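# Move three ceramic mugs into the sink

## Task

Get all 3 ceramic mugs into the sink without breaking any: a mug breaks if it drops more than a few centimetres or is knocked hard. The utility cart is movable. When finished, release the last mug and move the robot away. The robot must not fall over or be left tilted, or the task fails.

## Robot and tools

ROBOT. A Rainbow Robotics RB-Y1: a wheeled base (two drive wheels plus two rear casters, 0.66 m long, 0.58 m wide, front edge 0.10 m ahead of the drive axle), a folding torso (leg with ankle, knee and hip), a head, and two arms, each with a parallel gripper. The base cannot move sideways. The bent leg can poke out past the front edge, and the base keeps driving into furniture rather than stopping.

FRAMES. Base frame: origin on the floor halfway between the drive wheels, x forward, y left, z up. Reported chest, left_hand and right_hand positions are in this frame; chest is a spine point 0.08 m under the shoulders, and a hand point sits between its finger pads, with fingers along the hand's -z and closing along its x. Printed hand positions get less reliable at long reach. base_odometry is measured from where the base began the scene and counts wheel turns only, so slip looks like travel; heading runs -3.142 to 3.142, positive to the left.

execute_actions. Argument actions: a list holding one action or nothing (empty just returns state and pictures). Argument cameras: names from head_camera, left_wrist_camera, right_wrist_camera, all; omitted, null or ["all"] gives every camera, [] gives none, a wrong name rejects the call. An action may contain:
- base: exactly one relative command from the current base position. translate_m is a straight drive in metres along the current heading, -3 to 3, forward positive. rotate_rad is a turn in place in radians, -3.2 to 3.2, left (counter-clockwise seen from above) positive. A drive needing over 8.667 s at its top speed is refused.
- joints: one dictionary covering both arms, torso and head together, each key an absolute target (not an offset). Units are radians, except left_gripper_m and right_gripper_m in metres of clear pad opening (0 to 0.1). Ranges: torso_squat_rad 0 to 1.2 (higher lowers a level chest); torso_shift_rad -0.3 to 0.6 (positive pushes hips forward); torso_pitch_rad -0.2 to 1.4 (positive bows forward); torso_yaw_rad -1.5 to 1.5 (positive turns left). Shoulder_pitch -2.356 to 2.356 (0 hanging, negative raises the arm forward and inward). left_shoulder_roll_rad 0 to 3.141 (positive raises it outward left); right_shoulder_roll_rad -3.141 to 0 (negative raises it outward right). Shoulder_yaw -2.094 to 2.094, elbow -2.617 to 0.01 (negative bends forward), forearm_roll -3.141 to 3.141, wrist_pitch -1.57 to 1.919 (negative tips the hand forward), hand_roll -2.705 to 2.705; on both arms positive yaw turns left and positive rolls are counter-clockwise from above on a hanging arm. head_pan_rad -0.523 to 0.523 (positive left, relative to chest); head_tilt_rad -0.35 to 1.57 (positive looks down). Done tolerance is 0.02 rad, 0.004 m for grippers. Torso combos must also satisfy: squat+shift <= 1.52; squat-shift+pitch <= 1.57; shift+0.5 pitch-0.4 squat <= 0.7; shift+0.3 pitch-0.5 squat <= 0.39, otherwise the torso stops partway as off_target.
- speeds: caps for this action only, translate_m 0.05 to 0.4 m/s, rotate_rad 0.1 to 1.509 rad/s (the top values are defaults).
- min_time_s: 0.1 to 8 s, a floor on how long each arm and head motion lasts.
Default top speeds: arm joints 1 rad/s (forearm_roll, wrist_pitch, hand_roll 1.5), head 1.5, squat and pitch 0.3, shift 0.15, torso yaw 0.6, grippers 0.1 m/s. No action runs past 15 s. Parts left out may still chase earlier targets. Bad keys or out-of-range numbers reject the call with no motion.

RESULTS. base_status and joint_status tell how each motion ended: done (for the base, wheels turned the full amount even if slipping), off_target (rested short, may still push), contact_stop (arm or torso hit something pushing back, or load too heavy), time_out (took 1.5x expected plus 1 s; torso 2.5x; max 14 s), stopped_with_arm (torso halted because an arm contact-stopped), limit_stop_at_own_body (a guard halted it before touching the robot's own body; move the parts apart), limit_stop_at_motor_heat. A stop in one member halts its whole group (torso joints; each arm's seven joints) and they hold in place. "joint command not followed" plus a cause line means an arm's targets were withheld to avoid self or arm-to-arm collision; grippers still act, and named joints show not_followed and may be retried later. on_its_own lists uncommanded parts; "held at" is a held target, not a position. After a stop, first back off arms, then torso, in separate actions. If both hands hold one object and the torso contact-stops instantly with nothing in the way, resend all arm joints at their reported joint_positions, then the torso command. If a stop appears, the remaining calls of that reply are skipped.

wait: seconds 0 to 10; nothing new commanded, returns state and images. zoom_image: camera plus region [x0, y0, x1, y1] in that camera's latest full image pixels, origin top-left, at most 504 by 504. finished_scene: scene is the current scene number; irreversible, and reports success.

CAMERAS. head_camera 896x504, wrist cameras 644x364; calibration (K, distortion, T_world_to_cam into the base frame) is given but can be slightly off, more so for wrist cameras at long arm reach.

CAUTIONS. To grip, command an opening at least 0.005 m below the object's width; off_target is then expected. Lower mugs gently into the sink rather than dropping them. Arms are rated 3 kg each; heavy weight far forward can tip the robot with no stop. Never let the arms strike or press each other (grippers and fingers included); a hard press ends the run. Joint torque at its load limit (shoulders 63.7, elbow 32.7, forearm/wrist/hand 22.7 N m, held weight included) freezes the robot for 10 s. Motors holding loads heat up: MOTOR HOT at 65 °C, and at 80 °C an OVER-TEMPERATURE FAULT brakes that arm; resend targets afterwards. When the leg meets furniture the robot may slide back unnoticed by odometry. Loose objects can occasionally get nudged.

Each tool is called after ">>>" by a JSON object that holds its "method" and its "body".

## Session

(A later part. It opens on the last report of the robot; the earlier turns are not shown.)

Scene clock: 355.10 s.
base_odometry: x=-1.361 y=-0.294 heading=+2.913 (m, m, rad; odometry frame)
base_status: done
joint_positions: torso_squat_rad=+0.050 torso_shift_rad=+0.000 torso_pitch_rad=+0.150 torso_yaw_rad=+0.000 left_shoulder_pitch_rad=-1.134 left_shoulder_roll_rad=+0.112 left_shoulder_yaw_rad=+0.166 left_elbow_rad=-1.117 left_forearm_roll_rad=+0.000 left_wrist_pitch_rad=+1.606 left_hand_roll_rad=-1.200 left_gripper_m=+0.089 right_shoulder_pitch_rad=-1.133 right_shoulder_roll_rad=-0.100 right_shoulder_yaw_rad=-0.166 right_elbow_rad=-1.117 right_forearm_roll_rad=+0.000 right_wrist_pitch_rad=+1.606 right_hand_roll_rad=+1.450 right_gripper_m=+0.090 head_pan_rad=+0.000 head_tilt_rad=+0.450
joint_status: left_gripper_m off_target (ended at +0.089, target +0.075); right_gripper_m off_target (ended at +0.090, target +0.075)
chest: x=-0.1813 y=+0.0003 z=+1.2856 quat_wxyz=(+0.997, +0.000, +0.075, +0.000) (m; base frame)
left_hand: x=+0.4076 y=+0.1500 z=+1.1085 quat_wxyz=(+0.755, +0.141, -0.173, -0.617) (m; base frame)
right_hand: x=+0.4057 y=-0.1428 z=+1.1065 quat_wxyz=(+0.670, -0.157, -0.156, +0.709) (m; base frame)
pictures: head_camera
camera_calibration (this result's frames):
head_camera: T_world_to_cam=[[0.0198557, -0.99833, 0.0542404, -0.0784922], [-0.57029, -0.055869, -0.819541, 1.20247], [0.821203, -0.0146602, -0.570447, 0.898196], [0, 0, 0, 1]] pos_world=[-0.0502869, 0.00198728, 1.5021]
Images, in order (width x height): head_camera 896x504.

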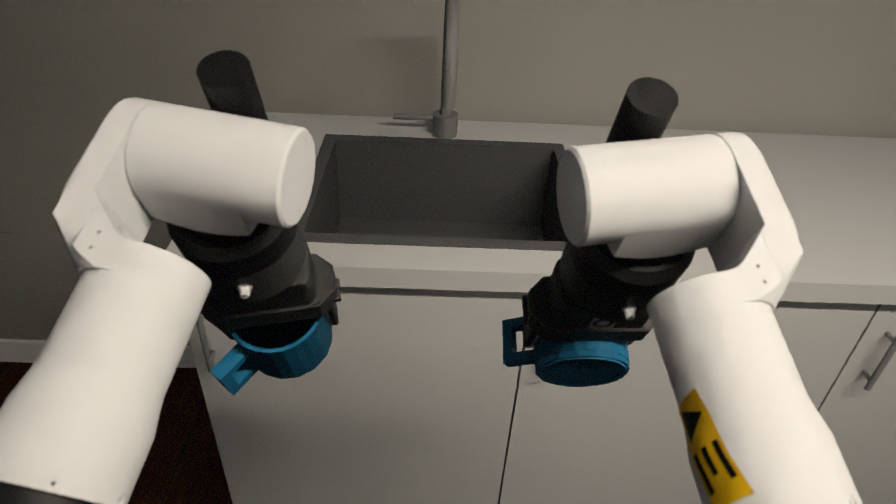

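>>> {"method": "execute_actions", "body": {"actions": [{"base":{"translate_m":0.585},"joints":{"head_tilt_rad":0.75,"left_gripper_m":0.075,"right_gripper_m":0.075}}]}}

Scene clock: 371.27 s.
base_odometry: x=-1.931 y=-0.162 heading=+2.913 (m, m, rad; odometry frame)
base_status: done
joint_positions: torso_squat_rad=+0.050 torso_shift_rad=+0.000 torso_pitch_rad=+0.150 torso_yaw_rad=+0.000 left_shoulder_pitch_rad=-1.134 left_shoulder_roll_rad=+0.112 left_shoulder_yaw_rad=+0.166 left_elbow_rad=-1.117 left_forearm_roll_rad=+0.000 left_wrist_pitch_rad=+1.606 left_hand_roll_rad=-1.200 left_gripper_m=+0.089 right_shoulder_pitch_rad=-1.133 right_shoulder_roll_rad=-0.100 right_shoulder_yaw_rad=-0.166 right_elbow_rad=-1.117 right_forearm_roll_rad=+0.000 right_wrist_pitch_rad=+1.606 right_hand_roll_rad=+1.450 right_gripper_m=+0.090 head_pan_rad=+0.000 head_tilt_rad=+0.750
joint_status: left_gripper_m off_target (ended at +0.089, target +0.075); right_gripper_m off_target (ended at +0.090, target +0.075); the others done
chest: x=-0.1813 y=+0.0003 z=+1.2856 quat_wxyz=(+0.997, +0.000, +0.075, +0.000) (m; base frame)
left_hand: x=+0.4076 y=+0.1500 z=+1.1084 quat_wxyz=(+0.755, +0.141, -0.173, -0.617) (m; base frame)
right_hand: x=+0.4057 y=-0.1428 z=+1.1065 quat_wxyz=(+0.670, -0.157, -0.156, +0.709) (m; base frame)
pictures: head_camera, left_wrist_camera, right_wrist_camera
camera_calibration (this result's frames):
head_camera: T_world_to_cam=[[0.03495, -0.998345, 0.0456684, -0.0638492], [-0.787032, -0.0556574, -0.614396, 0.870761], [0.615921, -0.0144694, -0.787675, 1.19309], [0, 0, 0, 1]] pos_world=[-0.0472987, 0.00198393, 1.47767]
left_wrist_camera: T_world_to_cam=[[0.222926, -0.971852, 0.0762045, -0.0344289], [-0.942555, -0.194934, 0.271275, 0.139613], [-0.248784, -0.132301, -0.959481, 1.27518], [0, 0, 0, 1]] pos_world=[0.456513, 0.162463, 1.18826]
right_wrist_camera: T_world_to_cam=[[0.0251449, -0.999617, -0.0115696, -0.136409], [-0.978616, -0.0269768, 0.203921, 0.205551], [-0.204155, 0.00619462, -0.978919, 1.25394], [0, 0, 0, 1]] pos_world=[0.460584, -0.13858, 1.18401]
Images, in order (width x height): head_camera 896x504, left_wrist_camera 644x364, right_wrist_camera 644x364.

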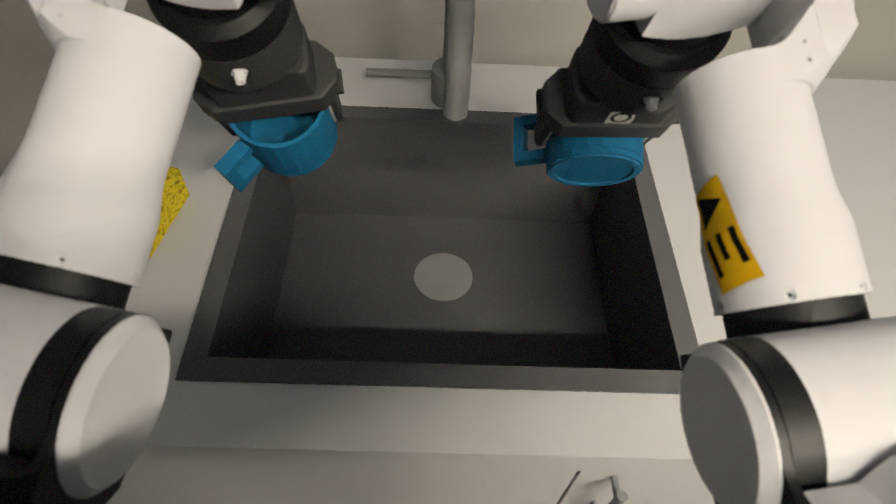

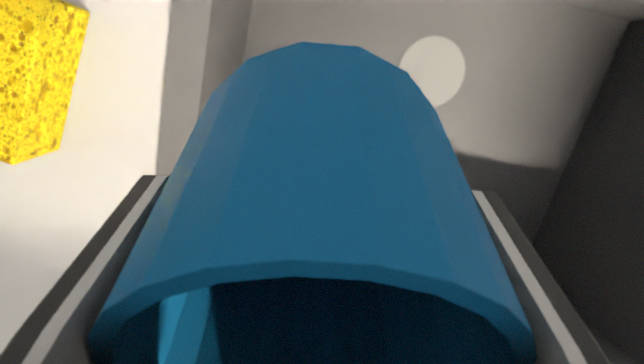

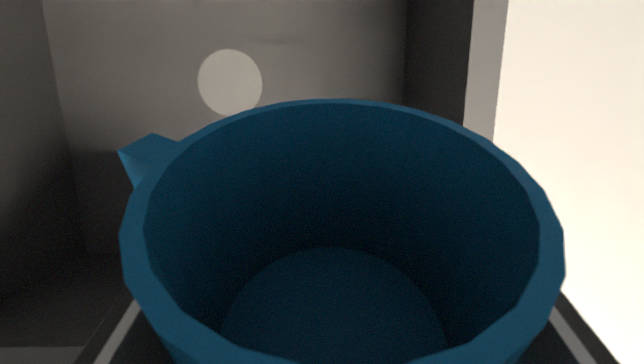

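>>> {"method": "execute_actions", "body": {"actions": [{"joints":{"torso_pitch_rad":0.6,"head_tilt_rad":0.55,"left_gripper_m":0.075,"right_gripper_m":0.075}}]}}

Scene clock: 381.87 s.
base_odometry: x=-1.931 y=-0.162 heading=+2.913 (m, m, rad; odometry frame)
base_status: not commanded
joint_positions: torso_squat_rad=+0.050 torso_shift_rad=+0.000 torso_pitch_rad=+0.600 torso_yaw_rad=+0.000 left_shoulder_pitch_rad=-1.134 left_shoulder_roll_rad=+0.112 left_shoulder_yaw_rad=+0.166 left_elbow_rad=-1.117 left_forearm_roll_rad=+0.000 left_wrist_pitch_rad=+1.606 left_hand_roll_rad=-1.200 left_gripper_m=+0.089 right_shoulder_pitch_rad=-1.133 right_shoulder_roll_rad=-0.100 right_shoulder_yaw_rad=-0.166 right_elbow_rad=-1.117 right_forearm_roll_rad=+0.000 right_wrist_pitch_rad=+1.606 right_hand_roll_rad=+1.450 right_gripper_m=+0.090 head_pan_rad=+0.000 head_tilt_rad=+0.550
joint_status: left_gripper_m off_target (ended at +0.089, target +0.075); right_gripper_m off_target (ended at +0.090, target +0.075); the others done
chest: x=-0.0529 y=+0.0003 z=+1.2350 quat_wxyz=(+0.955, +0.000, +0.296, +0.000) (m; base frame)
left_hand: x=+0.4004 y=+0.1499 z=+0.8193 quat_wxyz=(+0.774, +0.000, +0.000, -0.633) (m; base frame)
right_hand: x=+0.3978 y=-0.1429 z=+0.8185 quat_wxyz=(+0.688, +0.005, -0.002, +0.726) (m; base frame)
pictures: head_camera, left_wrist_camera, right_wrist_camera
camera_calibration (this result's frames):
head_camera: T_world_to_cam=[[0.0450309, -0.998343, 0.0358267, -0.054067], [-0.914556, -0.0556282, -0.400615, 0.690891], [0.401944, -0.0147255, -0.915546, 1.18642], [0, 0, 0, 1]] pos_world=[0.15742, 0.00192619, 1.36494]
left_wrist_camera: T_world_to_cam=[[0.233687, -0.971901, -0.0282772, 0.0703766], [-0.730833, -0.194757, 0.654182, -0.187292], [-0.641307, -0.132208, -0.755809, 0.986286], [0, 0, 0, 1]] pos_world=[0.479187, 0.162317, 0.869956]
right_wrist_camera: T_world_to_cam=[[0.0174071, -0.999621, -0.0213127, -0.128622], [-0.792573, -0.02679, 0.609188, -0.149094], [-0.609528, 0.00628769, -0.79274, 0.979249], [0, 0, 0, 1]] pos_world=[0.48095, -0.138724, 0.864375]
Images, in order (width x height): head_camera 896x504, left_wrist_camera 644x364, right_wrist_camera 644x364.

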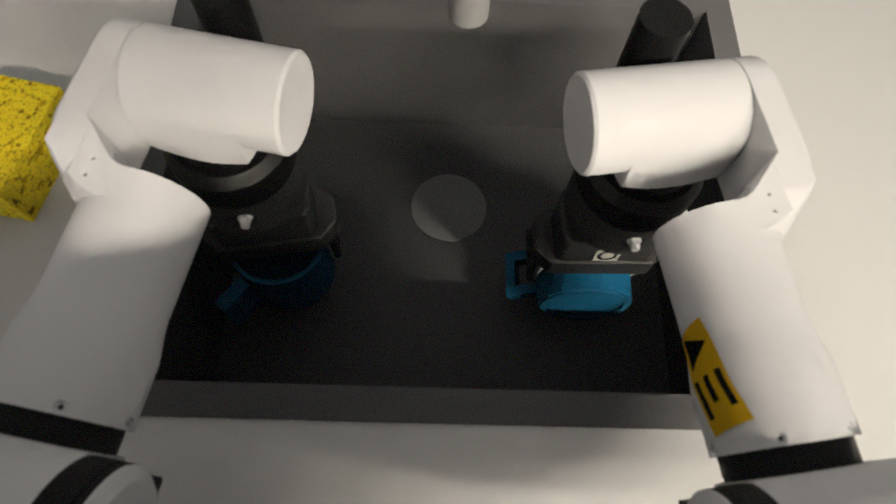

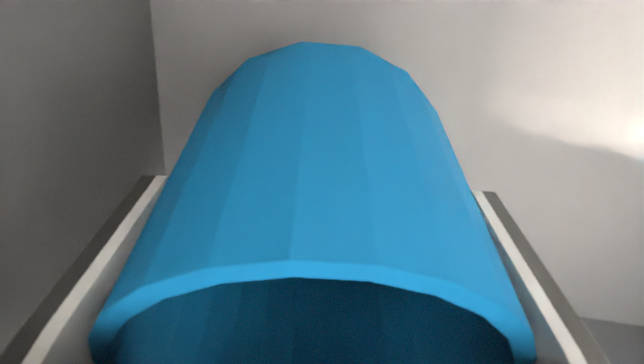

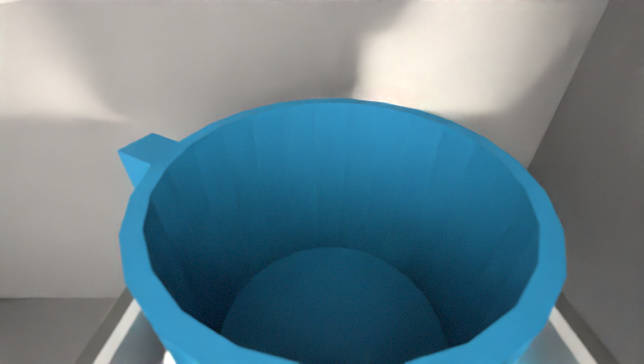

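>>> {"method": "execute_actions", "body": {"actions": [{"joints":{"left_elbow_rad":-0.967,"left_wrist_pitch_rad":1.456,"right_elbow_rad":-0.972,"right_wrist_pitch_rad":1.461,"left_gripper_m":0.075,"right_gripper_m":0.075},"min_time_s":0.8}]}}

Scene clock: 387.17 s.
base_odometry: x=-1.931 y=-0.162 heading=+2.913 (m, m, rad; odometry frame)
base_status: not commanded
joint_positions: torso_squat_rad=+0.050 torso_shift_rad=+0.000 torso_pitch_rad=+0.600 torso_yaw_rad=+0.000 left_shoulder_pitch_rad=-1.134 left_shoulder_roll_rad=+0.112 left_shoulder_yaw_rad=+0.166 left_elbow_rad=-0.967 left_forearm_roll_rad=+0.000 left_wrist_pitch_rad=+1.456 left_hand_roll_rad=-1.200 left_gripper_m=+0.089 right_shoulder_pitch_rad=-1.133 right_shoulder_roll_rad=-0.100 right_shoulder_yaw_rad=-0.166 right_elbow_rad=-0.972 right_forearm_roll_rad=+0.000 right_wrist_pitch_rad=+1.461 right_hand_roll_rad=+1.450 right_gripper_m=+0.090 head_pan_rad=+0.000 head_tilt_rad=+0.550
joint_status: left_gripper_m off_target (ended at +0.089, target +0.075); right_gripper_m off_target (ended at +0.090, target +0.075); the others done
chest: x=-0.0529 y=+0.0003 z=+1.2350 quat_wxyz=(+0.955, +0.000, +0.296, +0.000) (m; base frame)
left_hand: x=+0.3944 y=+0.1509 z=+0.7813 quat_wxyz=(+0.774, +0.000, +0.000, -0.633) (m; base frame)
right_hand: x=+0.3919 y=-0.1436 z=+0.7817 quat_wxyz=(+0.688, +0.005, -0.002, +0.726) (m; base frame)
pictures: head_camera, left_wrist_camera, right_wrist_camera
camera_calibration (this result's frames):
head_camera: T_world_to_cam=[[0.0450303, -0.998343, 0.0358272, -0.0540674], [-0.914551, -0.0556281, -0.400628, 0.690899], [0.401957, -0.0147254, -0.91554, 1.18642], [0, 0, 0, 1]] pos_world=[0.157409, 0.00192602, 1.36494]
left_wrist_camera: T_world_to_cam=[[0.233693, -0.971902, -0.0281858, 0.0716184], [-0.730985, -0.194731, 0.654019, -0.166401], [-0.641131, -0.132236, -0.755953, 0.953823], [0, 0, 0, 1]] pos_world=[0.473153, 0.163332, 0.831893]
right_wrist_camera: T_world_to_cam=[[0.0174221, -0.99962, -0.0213473, -0.129904], [-0.792708, -0.0268215, 0.609011, -0.131159], [-0.609352, 0.00631193, -0.792875, 0.946529], [0, 0, 0, 1]] pos_world=[0.475062, -0.139347, 0.827583]
Images, in order (width x height): head_camera 896x504, left_wrist_camera 644x364, right_wrist_camera 644x364.

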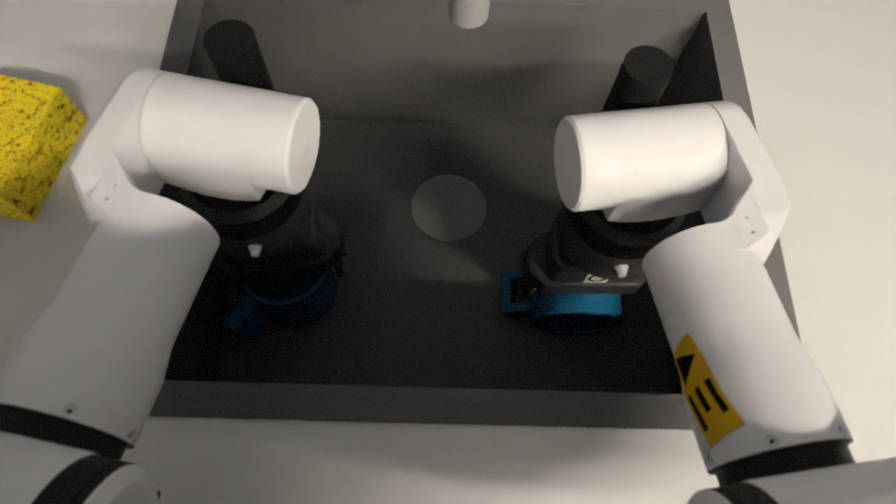

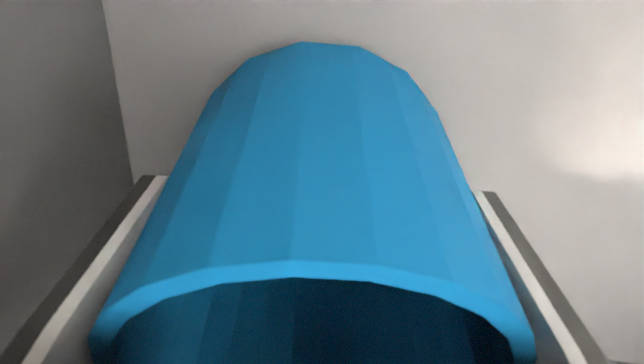

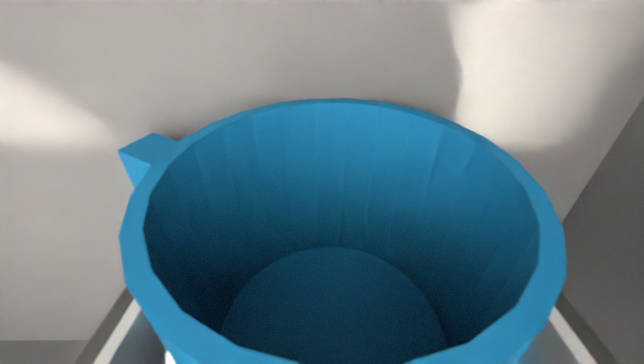

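>>> {"method": "execute_actions", "body": {"actions": [{"joints":{"left_gripper_m":0.099,"right_gripper_m":0.099}}]}}

Scene clock: 392.17 s.
base_odometry: x=-1.931 y=-0.162 heading=+2.913 (m, m, rad; odometry frame)
base_status: not commanded
joint_positions: torso_squat_rad=+0.050 torso_shift_rad=+0.000 torso_pitch_rad=+0.600 torso_yaw_rad=+0.000 left_shoulder_pitch_rad=-1.134 left_shoulder_roll_rad=+0.112 left_shoulder_yaw_rad=+0.166 left_elbow_rad=-0.967 left_forearm_roll_rad=+0.000 left_wrist_pitch_rad=+1.456 left_hand_roll_rad=-1.200 left_gripper_m=+0.099 right_shoulder_pitch_rad=-1.134 right_shoulder_roll_rad=-0.100 right_shoulder_yaw_rad=-0.166 right_elbow_rad=-0.972 right_forearm_roll_rad=+0.000 right_wrist_pitch_rad=+1.461 right_hand_roll_rad=+1.450 right_gripper_m=+0.099 head_pan_rad=+0.000 head_tilt_rad=+0.550
joint_status: all done
chest: x=-0.0529 y=+0.0003 z=+1.2350 quat_wxyz=(+0.955, +0.000, +0.296, +0.000) (m; base frame)
left_hand: x=+0.3944 y=+0.1509 z=+0.7813 quat_wxyz=(+0.774, +0.000, +0.000, -0.633) (m; base frame)
right_hand: x=+0.3920 y=-0.1435 z=+0.7817 quat_wxyz=(+0.688, +0.005, -0.002, +0.726) (m; base frame)
pictures: head_camera, left_wrist_camera, right_wrist_camera
camera_calibration (this result's frames):
head_camera: T_world_to_cam=[[0.0450293, -0.998343, 0.0358286, -0.0540683], [-0.91454, -0.0556281, -0.400652, 0.690914], [0.401982, -0.0147256, -0.915529, 1.18642], [0, 0, 0, 1]] pos_world=[0.157386, 0.00192615, 1.36495]
left_wrist_camera: T_world_to_cam=[[0.23369, -0.971903, -0.0281711, 0.0716044], [-0.731016, -0.194726, 0.653986, -0.166379], [-0.641097, -0.132236, -0.755982, 0.953851], [0, 0, 0, 1]] pos_world=[0.473152, 0.163328, 0.831921]
right_wrist_camera: T_world_to_cam=[[0.0174564, -0.999619, -0.0213662, -0.129879], [-0.792789, -0.0268595, 0.608905, -0.13105], [-0.609247, 0.0063096, -0.792956, 0.946626], [0, 0, 0, 1]] pos_world=[0.475101, -0.139322, 0.827655]
Images, in order (width x height): head_camera 896x504, left_wrist_camera 644x364, right_wrist_camera 644x364.

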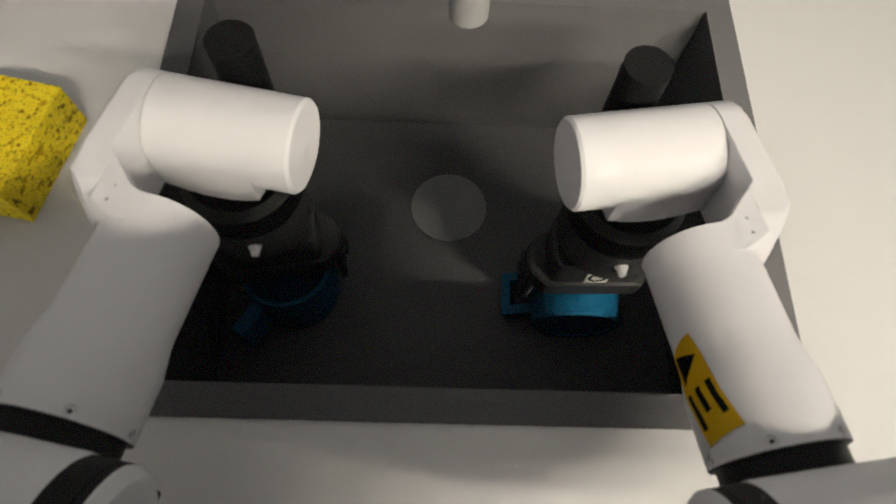

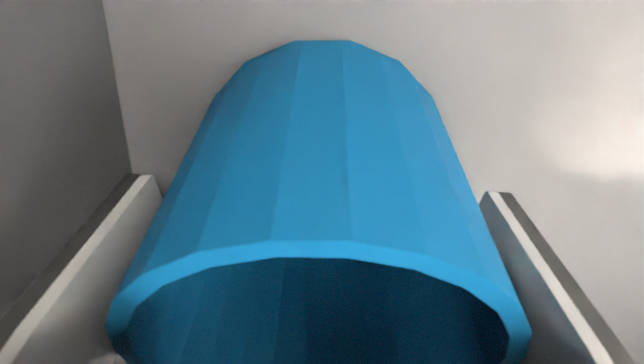

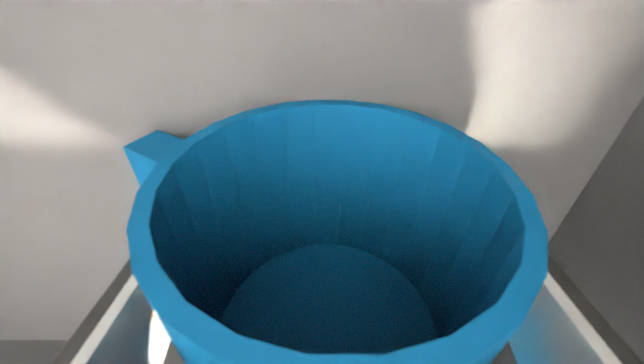

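>>> {"method": "execute_actions", "body": {"actions": [{"joints":{"left_elbow_rad":-1.25,"left_wrist_pitch_rad":1.74,"right_elbow_rad":-1.25,"right_wrist_pitch_rad":1.74,"torso_pitch_rad":0.3}}], "cameras": ["head_camera"]}}

Scene clock: 402.77 s.
base_odometry: x=-1.931 y=-0.162 heading=+2.913 (m, m, rad; odometry frame)
base_status: not commanded
joint_positions: torso_squat_rad=+0.050 torso_shift_rad=+0.000 torso_pitch_rad=+0.300 torso_yaw_rad=+0.000 left_shoulder_pitch_rad=-1.134 left_shoulder_roll_rad=+0.112 left_shoulder_yaw_rad=+0.166 left_elbow_rad=-1.250 left_forearm_roll_rad=+0.000 left_wrist_pitch_rad=+1.740 left_hand_roll_rad=-1.200 left_gripper_m=+0.099 right_shoulder_pitch_rad=-1.134 right_shoulder_roll_rad=-0.100 right_shoulder_yaw_rad=-0.166 right_elbow_rad=-1.250 right_forearm_roll_rad=+0.000 right_wrist_pitch_rad=+1.740 right_hand_roll_rad=+1.450 right_gripper_m=+0.099 head_pan_rad=+0.000 head_tilt_rad=+0.550
joint_status: all done
chest: x=-0.1364 y=+0.0003 z=+1.2752 quat_wxyz=(+0.989, +0.000, +0.149, +0.000) (m; base frame)
left_hand: x=+0.4100 y=+0.1498 z=+1.0454 quat_wxyz=(+0.766, +0.094, -0.116, -0.626) (m; base frame)
right_hand: x=+0.4080 y=-0.1430 z=+1.0439 quat_wxyz=(+0.680, -0.103, -0.105, +0.719) (m; base frame)
pictures: head_camera
camera_calibration (this result's frames):
head_camera: T_world_to_cam=[[0.0325525, -0.998338, 0.0475648, -0.0684035], [-0.755103, -0.055744, -0.653232, 0.974584], [0.654797, -0.0146521, -0.755663, 1.08742], [0, 0, 0, 1]] pos_world=[0.0260959, 0.00197041, 1.46161]
Images, in order (width x height): head_camera 896x504.

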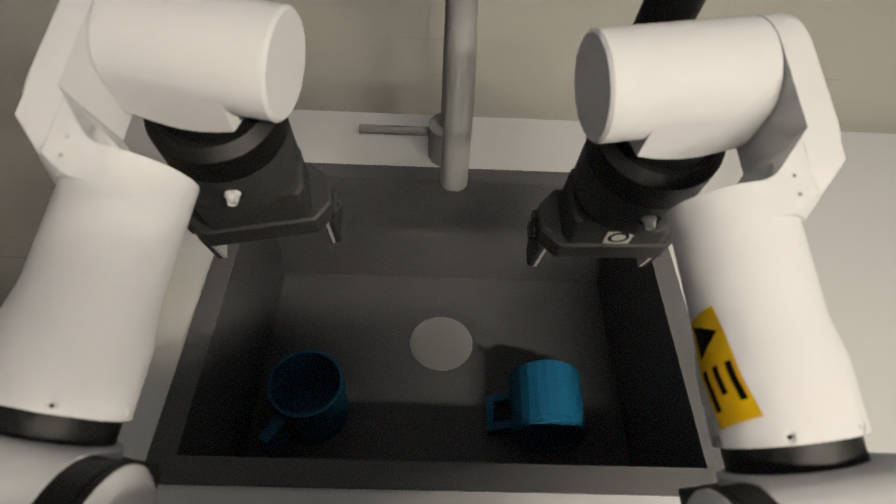

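>>> {"method": "execute_actions", "body": {"actions": [{"base":{"translate_m":-0.55}}], "cameras": []}}

>>> {"method": "execute_actions", "body": {"actions": [{"base":{"rotate_rad":-2.865},"joints":{"head_tilt_rad":0.05,"left_shoulder_pitch_rad":-0.3,"left_shoulder_roll_rad":0.1,"left_shoulder_yaw_rad":0.1,"left_elbow_rad":-0.7,"left_wrist_pitch_rad":1.0,"left_hand_roll_rad":-1.57,"right_shoulder_pitch_rad":-0.25,"right_shoulder_roll_rad":-0.1,"right_shoulder_yaw_rad":-0.05,"right_elbow_rad":-0.4,"right_wrist_pitch_rad":0.3,"right_hand_roll_rad":1.57},"min_time_s":3}], "cameras": ["head_camera"]}}

Scene clock: 434.63 s.
base_odometry: x=-1.395 y=-0.287 heading=+2.912 (m, m, rad; odometry frame)
base_status: done
joint_positions: torso_squat_rad=+0.050 torso_shift_rad=+0.000 torso_pitch_rad=+0.300 torso_yaw_rad=+0.000 left_shoulder_pitch_rad=-1.134 left_shoulder_roll_rad=+0.112 left_shoulder_yaw_rad=+0.166 left_elbow_rad=-1.250 left_forearm_roll_rad=+0.000 left_wrist_pitch_rad=+1.740 left_hand_roll_rad=-1.200 left_gripper_m=+0.099 right_shoulder_pitch_rad=-1.134 right_shoulder_roll_rad=-0.100 right_shoulder_yaw_rad=-0.166 right_elbow_rad=-1.250 right_forearm_roll_rad=+0.000 right_wrist_pitch_rad=+1.740 right_hand_roll_rad=+1.450 right_gripper_m=+0.099 head_pan_rad=+0.000 head_tilt_rad=+0.550
joint_status: not commanded
chest: x=-0.1364 y=+0.0003 z=+1.2752 quat_wxyz=(+0.989, +0.000, +0.149, +0.000) (m; base frame)
left_hand: x=+0.4100 y=+0.1498 z=+1.0455 quat_wxyz=(+0.766, +0.094, -0.116, -0.626) (m; base frame)
right_hand: x=+0.4080 y=-0.1430 z=+1.0439 quat_wxyz=(+0.680, -0.103, -0.105, +0.719) (m; base frame)
pictures: none
No camera images: the call's "cameras" was empty. Leave "cameras" out to get every camera's image.

Scene clock: 439.77 s.
base_odometry: x=-1.395 y=-0.287 heading=+0.048 (m, m, rad; odometry frame)
base_status: done
joint_positions: torso_squat_rad=+0.050 torso_shift_rad=+0.000 torso_pitch_rad=+0.300 torso_yaw_rad=+0.000 left_shoulder_pitch_rad=-0.300 left_shoulder_roll_rad=+0.100 left_shoulder_yaw_rad=+0.100 left_elbow_rad=-0.700 left_forearm_roll_rad=+0.000 left_wrist_pitch_rad=+1.000 left_hand_roll_rad=-1.570 left_gripper_m=+0.099 right_shoulder_pitch_rad=-0.250 right_shoulder_roll_rad=-0.100 right_shoulder_yaw_rad=-0.050 right_elbow_rad=-0.400 right_forearm_roll_rad=+0.000 right_wrist_pitch_rad=+0.300 right_hand_roll_rad=+1.570 right_gripper_m=+0.099 head_pan_rad=+0.000 head_tilt_rad=+0.050
joint_status: all done
chest: x=-0.1364 y=+0.0003 z=+1.2752 quat_wxyz=(+0.989, +0.000, +0.149, +0.000) (m; base frame)
left_hand: x=-0.0142 y=+0.2807 z=+0.6414 quat_wxyz=(+0.702, -0.078, +0.138, -0.694) (m; base frame)
right_hand: x=-0.0306 y=-0.2831 z=+0.5952 quat_wxyz=(+0.692, -0.045, +0.016, +0.720) (m; base frame)
pictures: head_camera
camera_calibration (this result's frames):
head_camera: T_world_to_cam=[[0.0057267, -0.998309, 0.0578456, -0.0849291], [-0.349408, -0.0561981, -0.935284, 1.40914], [0.936953, -0.0148556, -0.349139, 0.509884], [0, 0, 0, 1]] pos_world=[0.0151132, 0.00198013, 1.50088]
Images, in order (width x height): head_camera 896x504.

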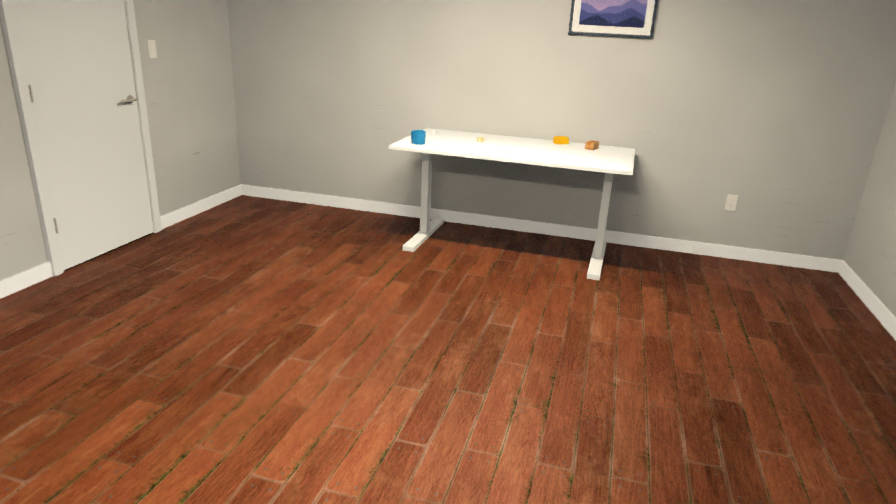

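>>> {"method": "execute_actions", "body": {"actions": [{"base":{"translate_m":3.0},"joints":{"head_tilt_rad":0.3}}], "cameras": ["head_camera"]}}

Scene clock: 453.20 s.
base_odometry: x=+1.601 y=-0.145 heading=+0.047 (m, m, rad; odometry frame)
base_status: done
joint_positions: torso_squat_rad=+0.050 torso_shift_rad=+0.000 torso_pitch_rad=+0.300 torso_yaw_rad=+0.000 left_shoulder_pitch_rad=-0.300 left_shoulder_roll_rad=+0.100 left_shoulder_yaw_rad=+0.100 left_elbow_rad=-0.700 left_forearm_roll_rad=+0.000 left_wrist_pitch_rad=+1.000 left_hand_roll_rad=-1.570 left_gripper_m=+0.099 right_shoulder_pitch_rad=-0.250 right_shoulder_roll_rad=-0.100 right_shoulder_yaw_rad=-0.050 right_elbow_rad=-0.400 right_forearm_roll_rad=+0.000 right_wrist_pitch_rad=+0.300 right_hand_roll_rad=+1.570 right_gripper_m=+0.099 head_pan_rad=+0.000 head_tilt_rad=+0.300
joint_status: all done
chest: x=-0.1363 y=+0.0003 z=+1.2752 quat_wxyz=(+0.989, +0.000, +0.149, +0.000) (m; base frame)
left_hand: x=-0.0143 y=+0.2807 z=+0.6414 quat_wxyz=(+0.702, -0.079, +0.138, -0.694) (m; base frame)
right_hand: x=-0.0305 y=-0.2831 z=+0.5952 quat_wxyz=(+0.692, -0.045, +0.016, +0.720) (m; base frame)
pictures: head_camera
camera_calibration (this result's frames):
head_camera: T_world_to_cam=[[0.019796, -0.998324, 0.0543865, -0.0790885], [-0.57005, -0.0559593, -0.819702, 1.22805], [0.821371, -0.0147762, -0.570202, 0.82597], [0, 0, 0, 1]] pos_world=[0.0231849, 0.00196932, 1.4819]
Images, in order (width x height): head_camera 896x504.

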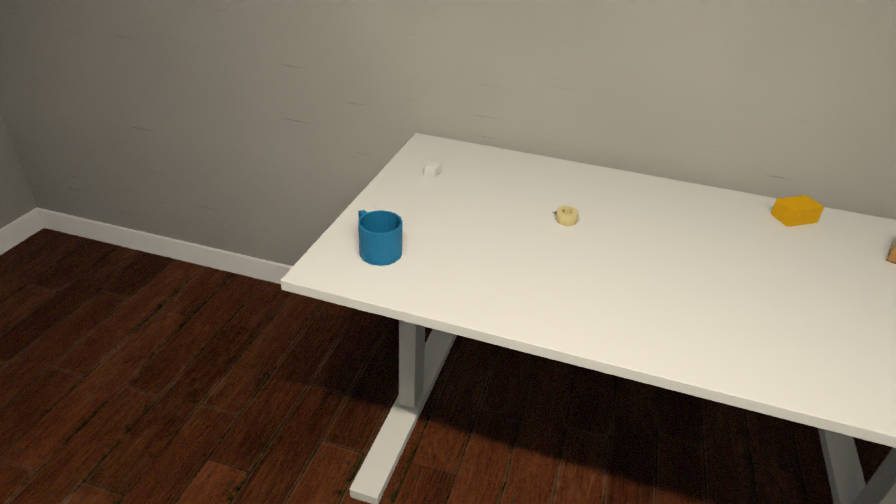

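>>> {"method": "execute_actions", "body": {"actions": [{"base":{"translate_m":0.70},"joints":{"torso_pitch_rad":0.45,"head_tilt_rad":0.7,"left_shoulder_pitch_rad":-1.269,"left_shoulder_roll_rad":0.1,"left_shoulder_yaw_rad":0.195,"left_elbow_rad":-0.744,"left_wrist_pitch_rad":1.508}}], "cameras": ["head_camera","left_wrist_camera"]}}

Scene clock: 487.07 s.
base_odometry: x=+2.301 y=-0.112 heading=+0.047 (m, m, rad; odometry frame)
base_status: done
joint_positions: torso_squat_rad=+0.050 torso_shift_rad=+0.000 torso_pitch_rad=+0.450 torso_yaw_rad=+0.000 left_shoulder_pitch_rad=-1.269 left_shoulder_roll_rad=+0.100 left_shoulder_yaw_rad=+0.195 left_elbow_rad=-0.744 left_forearm_roll_rad=+0.000 left_wrist_pitch_rad=+1.508 left_hand_roll_rad=-1.570 left_gripper_m=+0.099 right_shoulder_pitch_rad=-0.250 right_shoulder_roll_rad=-0.100 right_shoulder_yaw_rad=-0.050 right_elbow_rad=-0.400 right_forearm_roll_rad=+0.000 right_wrist_pitch_rad=+0.300 right_hand_roll_rad=+1.570 right_gripper_m=+0.099 head_pan_rad=+0.000 head_tilt_rad=+0.700
joint_status: all done
chest: x=-0.0932 y=+0.0003 z=+1.2583 quat_wxyz=(+0.975, +0.000, +0.223, +0.000) (m; base frame)
left_hand: x=+0.4001 y=+0.1300 z=+0.8751 quat_wxyz=(+0.635, +0.000, +0.000, -0.772) (m; base frame)
right_hand: x=-0.0902 y=-0.2831 z=+0.5700 quat_wxyz=(+0.689, +0.009, +0.068, +0.722) (m; base frame)
pictures: head_camera, left_wrist_camera
camera_calibration (this result's frames):
head_camera: T_world_to_cam=[[0.0450335, -0.998349, 0.0356468, -0.0523808], [-0.914421, -0.0555633, -0.400933, 0.648757], [0.402252, -0.0145408, -0.915414, 1.24992], [0, 0, 0, 1]] pos_world=[0.0928117, 0.00192759, 1.40617]
left_wrist_camera: T_world_to_cam=[[-0.157548, -0.987085, -0.0289955, 0.211865], [-0.75018, 0.100538, 0.653546, -0.257968], [-0.642191, 0.124717, -0.756331, 0.992926], [0, 0, 0, 1]] pos_world=[0.477504, 0.11123, 0.925718]
Images, in order (width x height): head_camera 896x504, left_wrist_camera 644x364.

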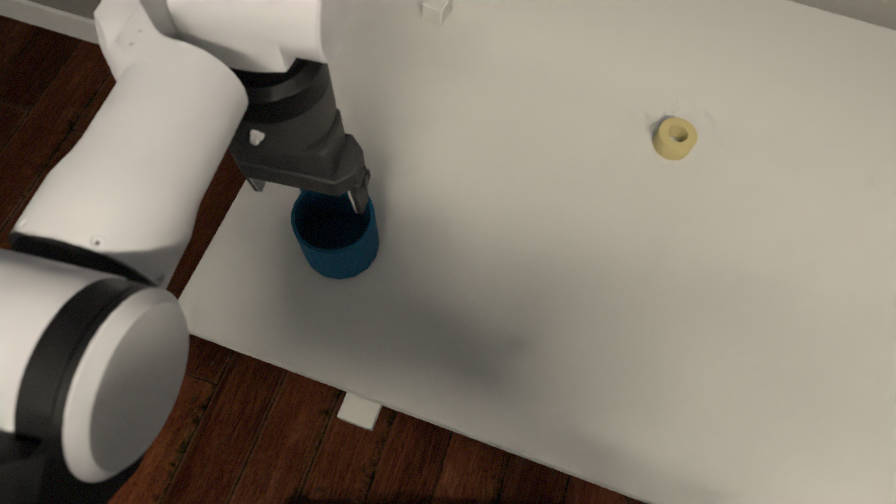

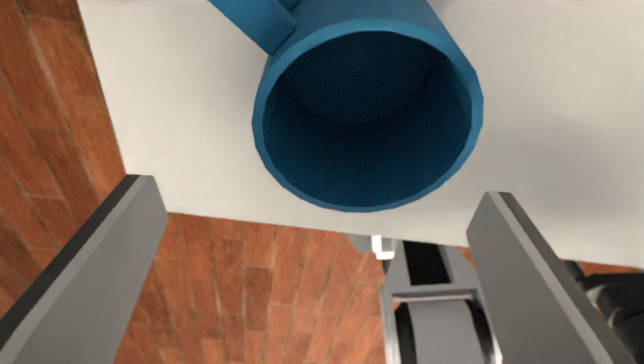

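>>> {"method": "execute_actions", "body": {"actions": [{"joints":{"left_shoulder_pitch_rad":-1.355,"left_shoulder_roll_rad":0.0905,"left_shoulder_yaw_rad":0.192,"left_elbow_rad":-0.594,"left_wrist_pitch_rad":1.438,"torso_squat_rad":0.2}}], "cameras": ["left_wrist_camera"]}}

Scene clock: 507.60 s.
base_odometry: x=+2.301 y=-0.112 heading=+0.047 (m, m, rad; odometry frame)
base_status: not commanded
joint_positions: torso_squat_rad=+0.200 torso_shift_rad=+0.000 torso_pitch_rad=+0.450 torso_yaw_rad=+0.000 left_shoulder_pitch_rad=-1.355 left_shoulder_roll_rad=+0.091 left_shoulder_yaw_rad=+0.192 left_elbow_rad=-0.594 left_forearm_roll_rad=+0.000 left_wrist_pitch_rad=+1.438 left_hand_roll_rad=-1.570 left_gripper_m=+0.099 right_shoulder_pitch_rad=-0.250 right_shoulder_roll_rad=-0.100 right_shoulder_yaw_rad=-0.050 right_elbow_rad=-0.400 right_forearm_roll_rad=+0.000 right_wrist_pitch_rad=+0.300 right_hand_roll_rad=+1.570 right_gripper_m=+0.099 head_pan_rad=+0.000 head_tilt_rad=+0.700
joint_status: all done
chest: x=-0.0933 y=+0.0003 z=+1.2452 quat_wxyz=(+0.975, +0.000, +0.223, +0.000) (m; base frame)
left_hand: x=+0.4057 y=+0.1119 z=+0.8618 quat_wxyz=(+0.622, +0.000, +0.000, -0.783) (m; base frame)
right_hand: x=-0.0902 y=-0.2831 z=+0.5570 quat_wxyz=(+0.689, +0.009, +0.068, +0.722) (m; base frame)
pictures: left_wrist_camera
camera_calibration (this result's frames):
left_wrist_camera: T_world_to_cam=[[-0.191966, -0.980975, -0.0289421, 0.207711], [-0.745892, 0.126671, 0.653911, -0.248245], [-0.637804, 0.147117, -0.756018, 0.984269], [0, 0, 0, 1]] pos_world=[0.48248, 0.0904023, 0.912467]
Images, in order (width x height): left_wrist_camera 644x364.

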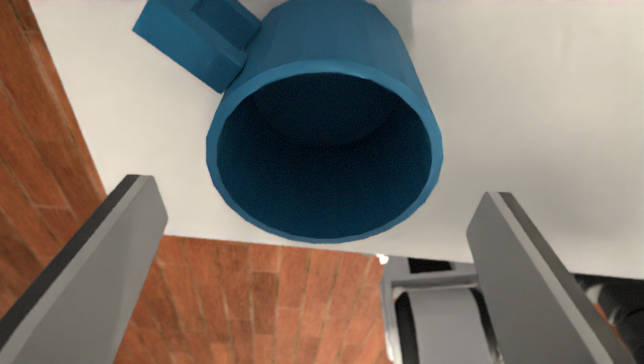

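>>> {"method": "execute_actions", "body": {"actions": [{"joints":{"torso_squat_rad":0.51}}], "cameras": ["head_camera","left_wrist_camera"]}}

>>> {"method": "execute_actions", "body": {"actions": [{"joints":{"left_gripper_m":0.075}}], "cameras": ["head_camera","left_wrist_camera"]}}

Scene clock: 516.77 s.
base_odometry: x=+2.301 y=-0.112 heading=+0.047 (m, m, rad; odometry frame)
base_status: not commanded
joint_positions: torso_squat_rad=+0.510 torso_shift_rad=+0.000 torso_pitch_rad=+0.450 torso_yaw_rad=+0.000 left_shoulder_pitch_rad=-1.355 left_shoulder_roll_rad=+0.091 left_shoulder_yaw_rad=+0.192 left_elbow_rad=-0.594 left_forearm_roll_rad=+0.000 left_wrist_pitch_rad=+1.438 left_hand_roll_rad=-1.570 left_gripper_m=+0.099 right_shoulder_pitch_rad=-0.250 right_shoulder_roll_rad=-0.100 right_shoulder_yaw_rad=-0.050 right_elbow_rad=-0.400 right_forearm_roll_rad=+0.000 right_wrist_pitch_rad=+0.300 right_hand_roll_rad=+1.570 right_gripper_m=+0.099 head_pan_rad=+0.000 head_tilt_rad=+0.700
joint_status: all done
chest: x=-0.0933 y=+0.0002 z=+1.1701 quat_wxyz=(+0.975, +0.000, +0.223, +0.000) (m; base frame)
left_hand: x=+0.4057 y=+0.1118 z=+0.7867 quat_wxyz=(+0.622, +0.000, +0.000, -0.783) (m; base frame)
right_hand: x=-0.0903 y=-0.2831 z=+0.4819 quat_wxyz=(+0.689, +0.009, +0.068, +0.722) (m; base frame)
pictures: head_camera, left_wrist_camera
camera_calibration (this result's frames):
head_camera: T_world_to_cam=[[0.045022, -0.998349, 0.0356806, -0.0493018], [-0.914378, -0.0555679, -0.401031, 0.61344], [0.402351, -0.0145704, -0.915369, 1.16919], [0, 0, 0, 1]] pos_world=[0.0927092, 0.00190279, 1.31801]
left_wrist_camera: T_world_to_cam=[[-0.191972, -0.980974, -0.0289361, 0.205495], [-0.74584, 0.126667, 0.653971, -0.199183], [-0.637863, 0.147126, -0.755966, 0.927417], [0, 0, 0, 1]] pos_world=[0.482456, 0.0903682, 0.837302]
Images, in order (width x height): head_camera 896x504, left_wrist_camera 644x364.

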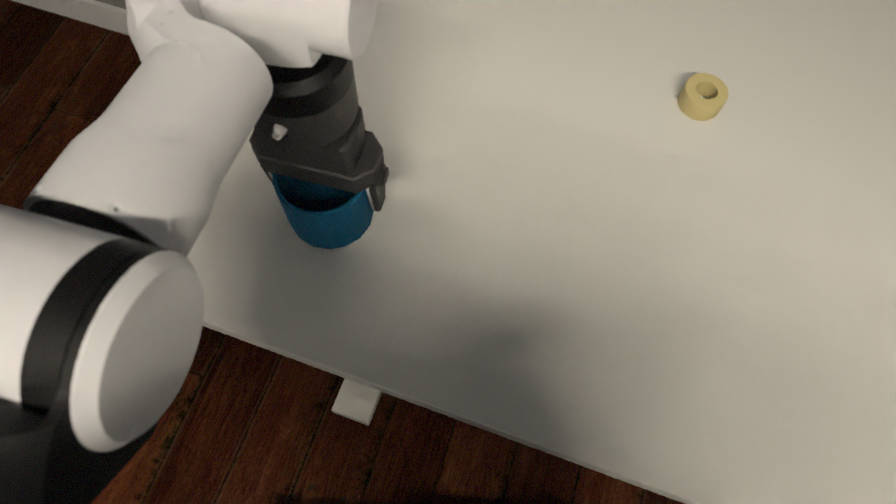

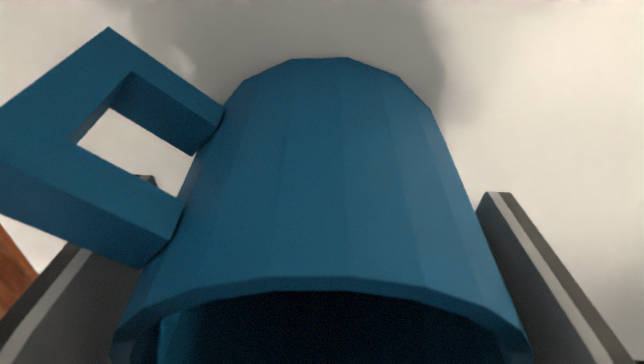

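Scene clock: 517.50 s.
base_odometry: x=+2.301 y=-0.112 heading=+0.047 (m, m, rad; odometry frame)
base_status: not commanded
joint_positions: torso_squat_rad=+0.510 torso_shift_rad=+0.000 torso_pitch_rad=+0.450 torso_yaw_rad=+0.000 left_shoulder_pitch_rad=-1.355 left_shoulder_roll_rad=+0.091 left_shoulder_yaw_rad=+0.192 left_elbow_rad=-0.594 left_forearm_roll_rad=+0.000 left_wrist_pitch_rad=+1.438 left_hand_roll_rad=-1.570 left_gripper_m=+0.089 right_shoulder_pitch_rad=-0.250 right_shoulder_roll_rad=-0.100 right_shoulder_yaw_rad=-0.050 right_elbow_rad=-0.400 right_forearm_roll_rad=+0.000 right_wrist_pitch_rad=+0.300 right_hand_roll_rad=+1.570 right_gripper_m=+0.099 head_pan_rad=+0.000 head_tilt_rad=+0.700
joint_status: left_gripper_m off_target (ended at +0.089, target +0.075)
chest: x=-0.0933 y=+0.0002 z=+1.1701 quat_wxyz=(+0.975, +0.000, +0.223, +0.000) (m; base frame)
left_hand: x=+0.4057 y=+0.1118 z=+0.7867 quat_wxyz=(+0.622, +0.000, +0.000, -0.783) (m; base frame)
right_hand: x=-0.0903 y=-0.2831 z=+0.4819 quat_wxyz=(+0.689, +0.009, +0.068, +0.722) (m; base frame)
pictures: head_camera, left_wrist_camera
camera_calibration (this result's frames):
head_camera: T_world_to_cam=[[0.045022, -0.998349, 0.0356805, -0.0493017], [-0.914378, -0.0555678, -0.40103, 0.61344], [0.402351, -0.0145703, -0.91537, 1.16919], [0, 0, 0, 1]] pos_world=[0.0927095, 0.00190276, 1.31801]
left_wrist_camera: T_world_to_cam=[[-0.191988, -0.980971, -0.0289277, 0.205485], [-0.745839, 0.126685, 0.653968, -0.199183], [-0.637859, 0.14713, -0.755969, 0.92742], [0, 0, 0, 1]] pos_world=[0.482456, 0.0903574, 0.837305]
Images, in order (width x height): head_camera 896x504, left_wrist_camera 644x364.

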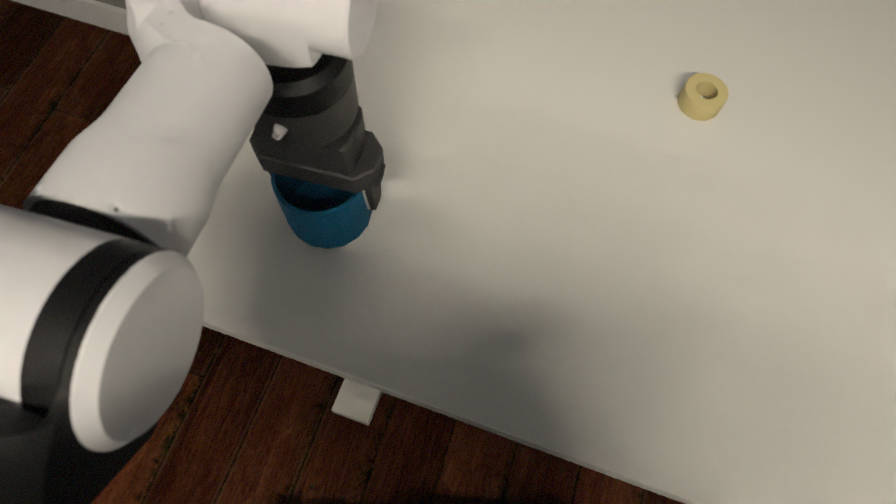

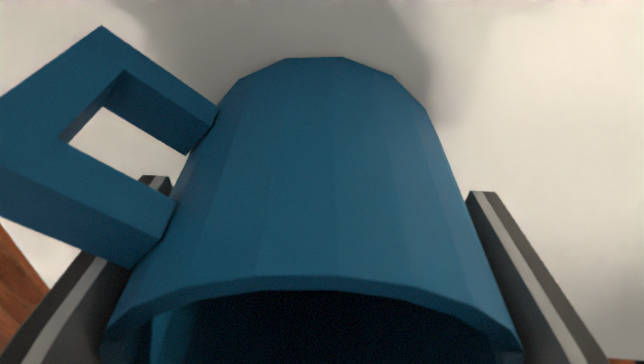

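>>> {"method": "execute_actions", "body": {"actions": [{"base":{"translate_m":-3.0},"joints":{"torso_squat_rad":0.05,"torso_pitch_rad":0.15,"left_elbow_rad":-0.75,"left_wrist_pitch_rad":1.59,"left_gripper_m":0.075,"head_tilt_rad":0.35}}], "cameras": ["left_wrist_camera"]}}

>>> {"method": "execute_actions", "body": {"actions": [{"base":{"rotate_rad":2.866},"joints":{"left_shoulder_pitch_rad":-0.898,"left_shoulder_roll_rad":0.1035,"left_shoulder_yaw_rad":0.19,"left_elbow_rad":-1.458,"left_wrist_pitch_rad":1.72,"left_gripper_m":0.075,"right_shoulder_pitch_rad":-0.1,"right_elbow_rad":-0.25,"right_wrist_pitch_rad":0.1},"min_time_s":2.5}], "cameras": ["head_camera","left_wrist_camera"]}}

Scene clock: 557.00 s.
base_odometry: x=-0.696 y=-0.252 heading=+0.046 (m, m, rad; odometry frame)
base_status: done
joint_positions: torso_squat_rad=+0.050 torso_shift_rad=+0.000 torso_pitch_rad=+0.150 torso_yaw_rad=+0.000 left_shoulder_pitch_rad=-1.355 left_shoulder_roll_rad=+0.091 left_shoulder_yaw_rad=+0.192 left_elbow_rad=-0.750 left_forearm_roll_rad=+0.000 left_wrist_pitch_rad=+1.590 left_hand_roll_rad=-1.570 left_gripper_m=+0.089 right_shoulder_pitch_rad=-0.250 right_shoulder_roll_rad=-0.100 right_shoulder_yaw_rad=-0.050 right_elbow_rad=-0.400 right_forearm_roll_rad=+0.000 right_wrist_pitch_rad=+0.300 right_hand_roll_rad=+1.570 right_gripper_m=+0.099 head_pan_rad=+0.000 head_tilt_rad=+0.350
joint_status: left_gripper_m off_target (ended at +0.089, target +0.075); the others done
chest: x=-0.1815 y=+0.0003 z=+1.2856 quat_wxyz=(+0.997, +0.000, +0.075, +0.000) (m; base frame)
left_hand: x=+0.4040 y=+0.1102 z=+1.1065 quat_wxyz=(+0.615, +0.118, -0.094, -0.774) (m; base frame)
right_hand: x=+0.0246 y=-0.2831 z=+0.6289 quat_wxyz=(+0.691, -0.099, -0.036, +0.715) (m; base frame)
pictures: left_wrist_camera
camera_calibration (this result's frames):
left_wrist_camera: T_world_to_cam=[[-0.174669, -0.981027, -0.0841269, 0.266887], [-0.907078, 0.127088, 0.40132, -0.0647439], [-0.383014, 0.146408, -0.912066, 1.23823], [0, 0, 0, 1]] pos_world=[0.462147, 0.0887654, 1.17778]
Images, in order (width x height): left_wrist_camera 644x364.

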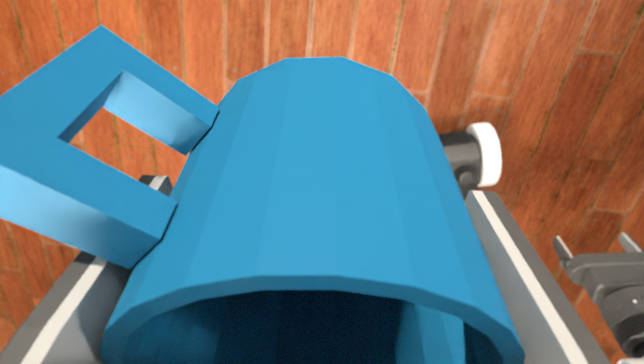

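Scene clock: 562.13 s.
base_odometry: x=-0.696 y=-0.252 heading=+2.912 (m, m, rad; odometry frame)
base_status: done
joint_positions: torso_squat_rad=+0.050 torso_shift_rad=+0.000 torso_pitch_rad=+0.150 torso_yaw_rad=+0.000 left_shoulder_pitch_rad=-0.898 left_shoulder_roll_rad=+0.103 left_shoulder_yaw_rad=+0.190 left_elbow_rad=-1.458 left_forearm_roll_rad=+0.000 left_wrist_pitch_rad=+1.720 left_hand_roll_rad=-1.570 left_gripper_m=+0.089 right_shoulder_pitch_rad=-0.100 right_shoulder_roll_rad=-0.100 right_shoulder_yaw_rad=-0.050 right_elbow_rad=-0.250 right_forearm_roll_rad=+0.000 right_wrist_pitch_rad=+0.100 right_hand_roll_rad=+1.570 right_gripper_m=+0.099 head_pan_rad=+0.000 head_tilt_rad=+0.350
joint_status: left_gripper_m off_target (ended at +0.089, target +0.075); the others done
chest: x=-0.1815 y=+0.0003 z=+1.2856 quat_wxyz=(+0.997, +0.000, +0.075, +0.000) (m; base frame)
left_hand: x=+0.3624 y=+0.1900 z=+1.0867 quat_wxyz=(+0.660, +0.164, -0.151, -0.717) (m; base frame)
right_hand: x=-0.1107 y=-0.2960 z=+0.6047 quat_wxyz=(+0.708, -0.070, +0.000, +0.703) (m; base frame)
pictures: head_camera, left_wrist_camera
camera_calibration (this result's frames):
head_camera: T_world_to_cam=[[0.0143231, -0.998325, 0.0560467, -0.0818834], [-0.485342, -0.0559478, -0.872533, 1.2918], [0.874207, -0.0147044, -0.48533, 0.779349], [0, 0, 0, 1]] pos_world=[-0.0531735, 0.00198719, 1.50997]
left_wrist_camera: T_world_to_cam=[[-0.0303756, -0.998469, -0.0462324, 0.246111], [-0.965482, 0.0173382, 0.259891, 0.0910605], [-0.258692, 0.0525309, -0.96453, 1.22235], [0, 0, 0, 1]] pos_world=[0.411605, 0.179944, 1.1667]
Images, in order (width x height): head_camera 896x504, left_wrist_camera 644x364.

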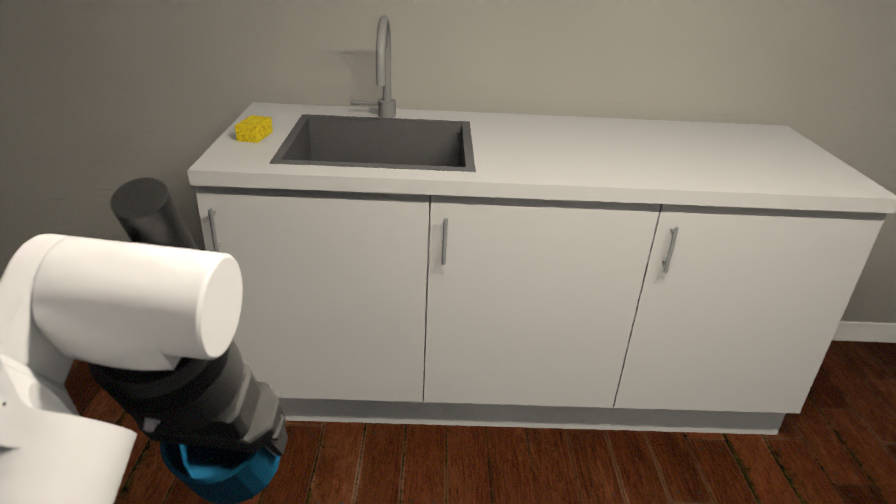

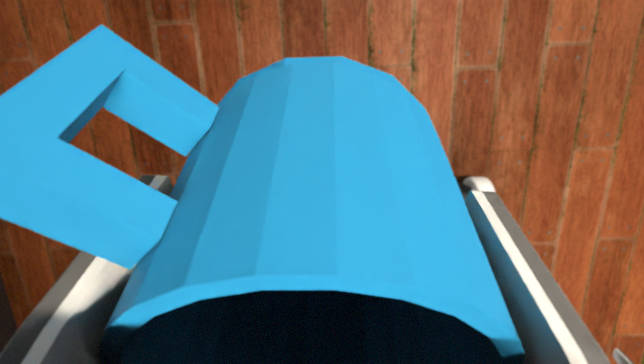

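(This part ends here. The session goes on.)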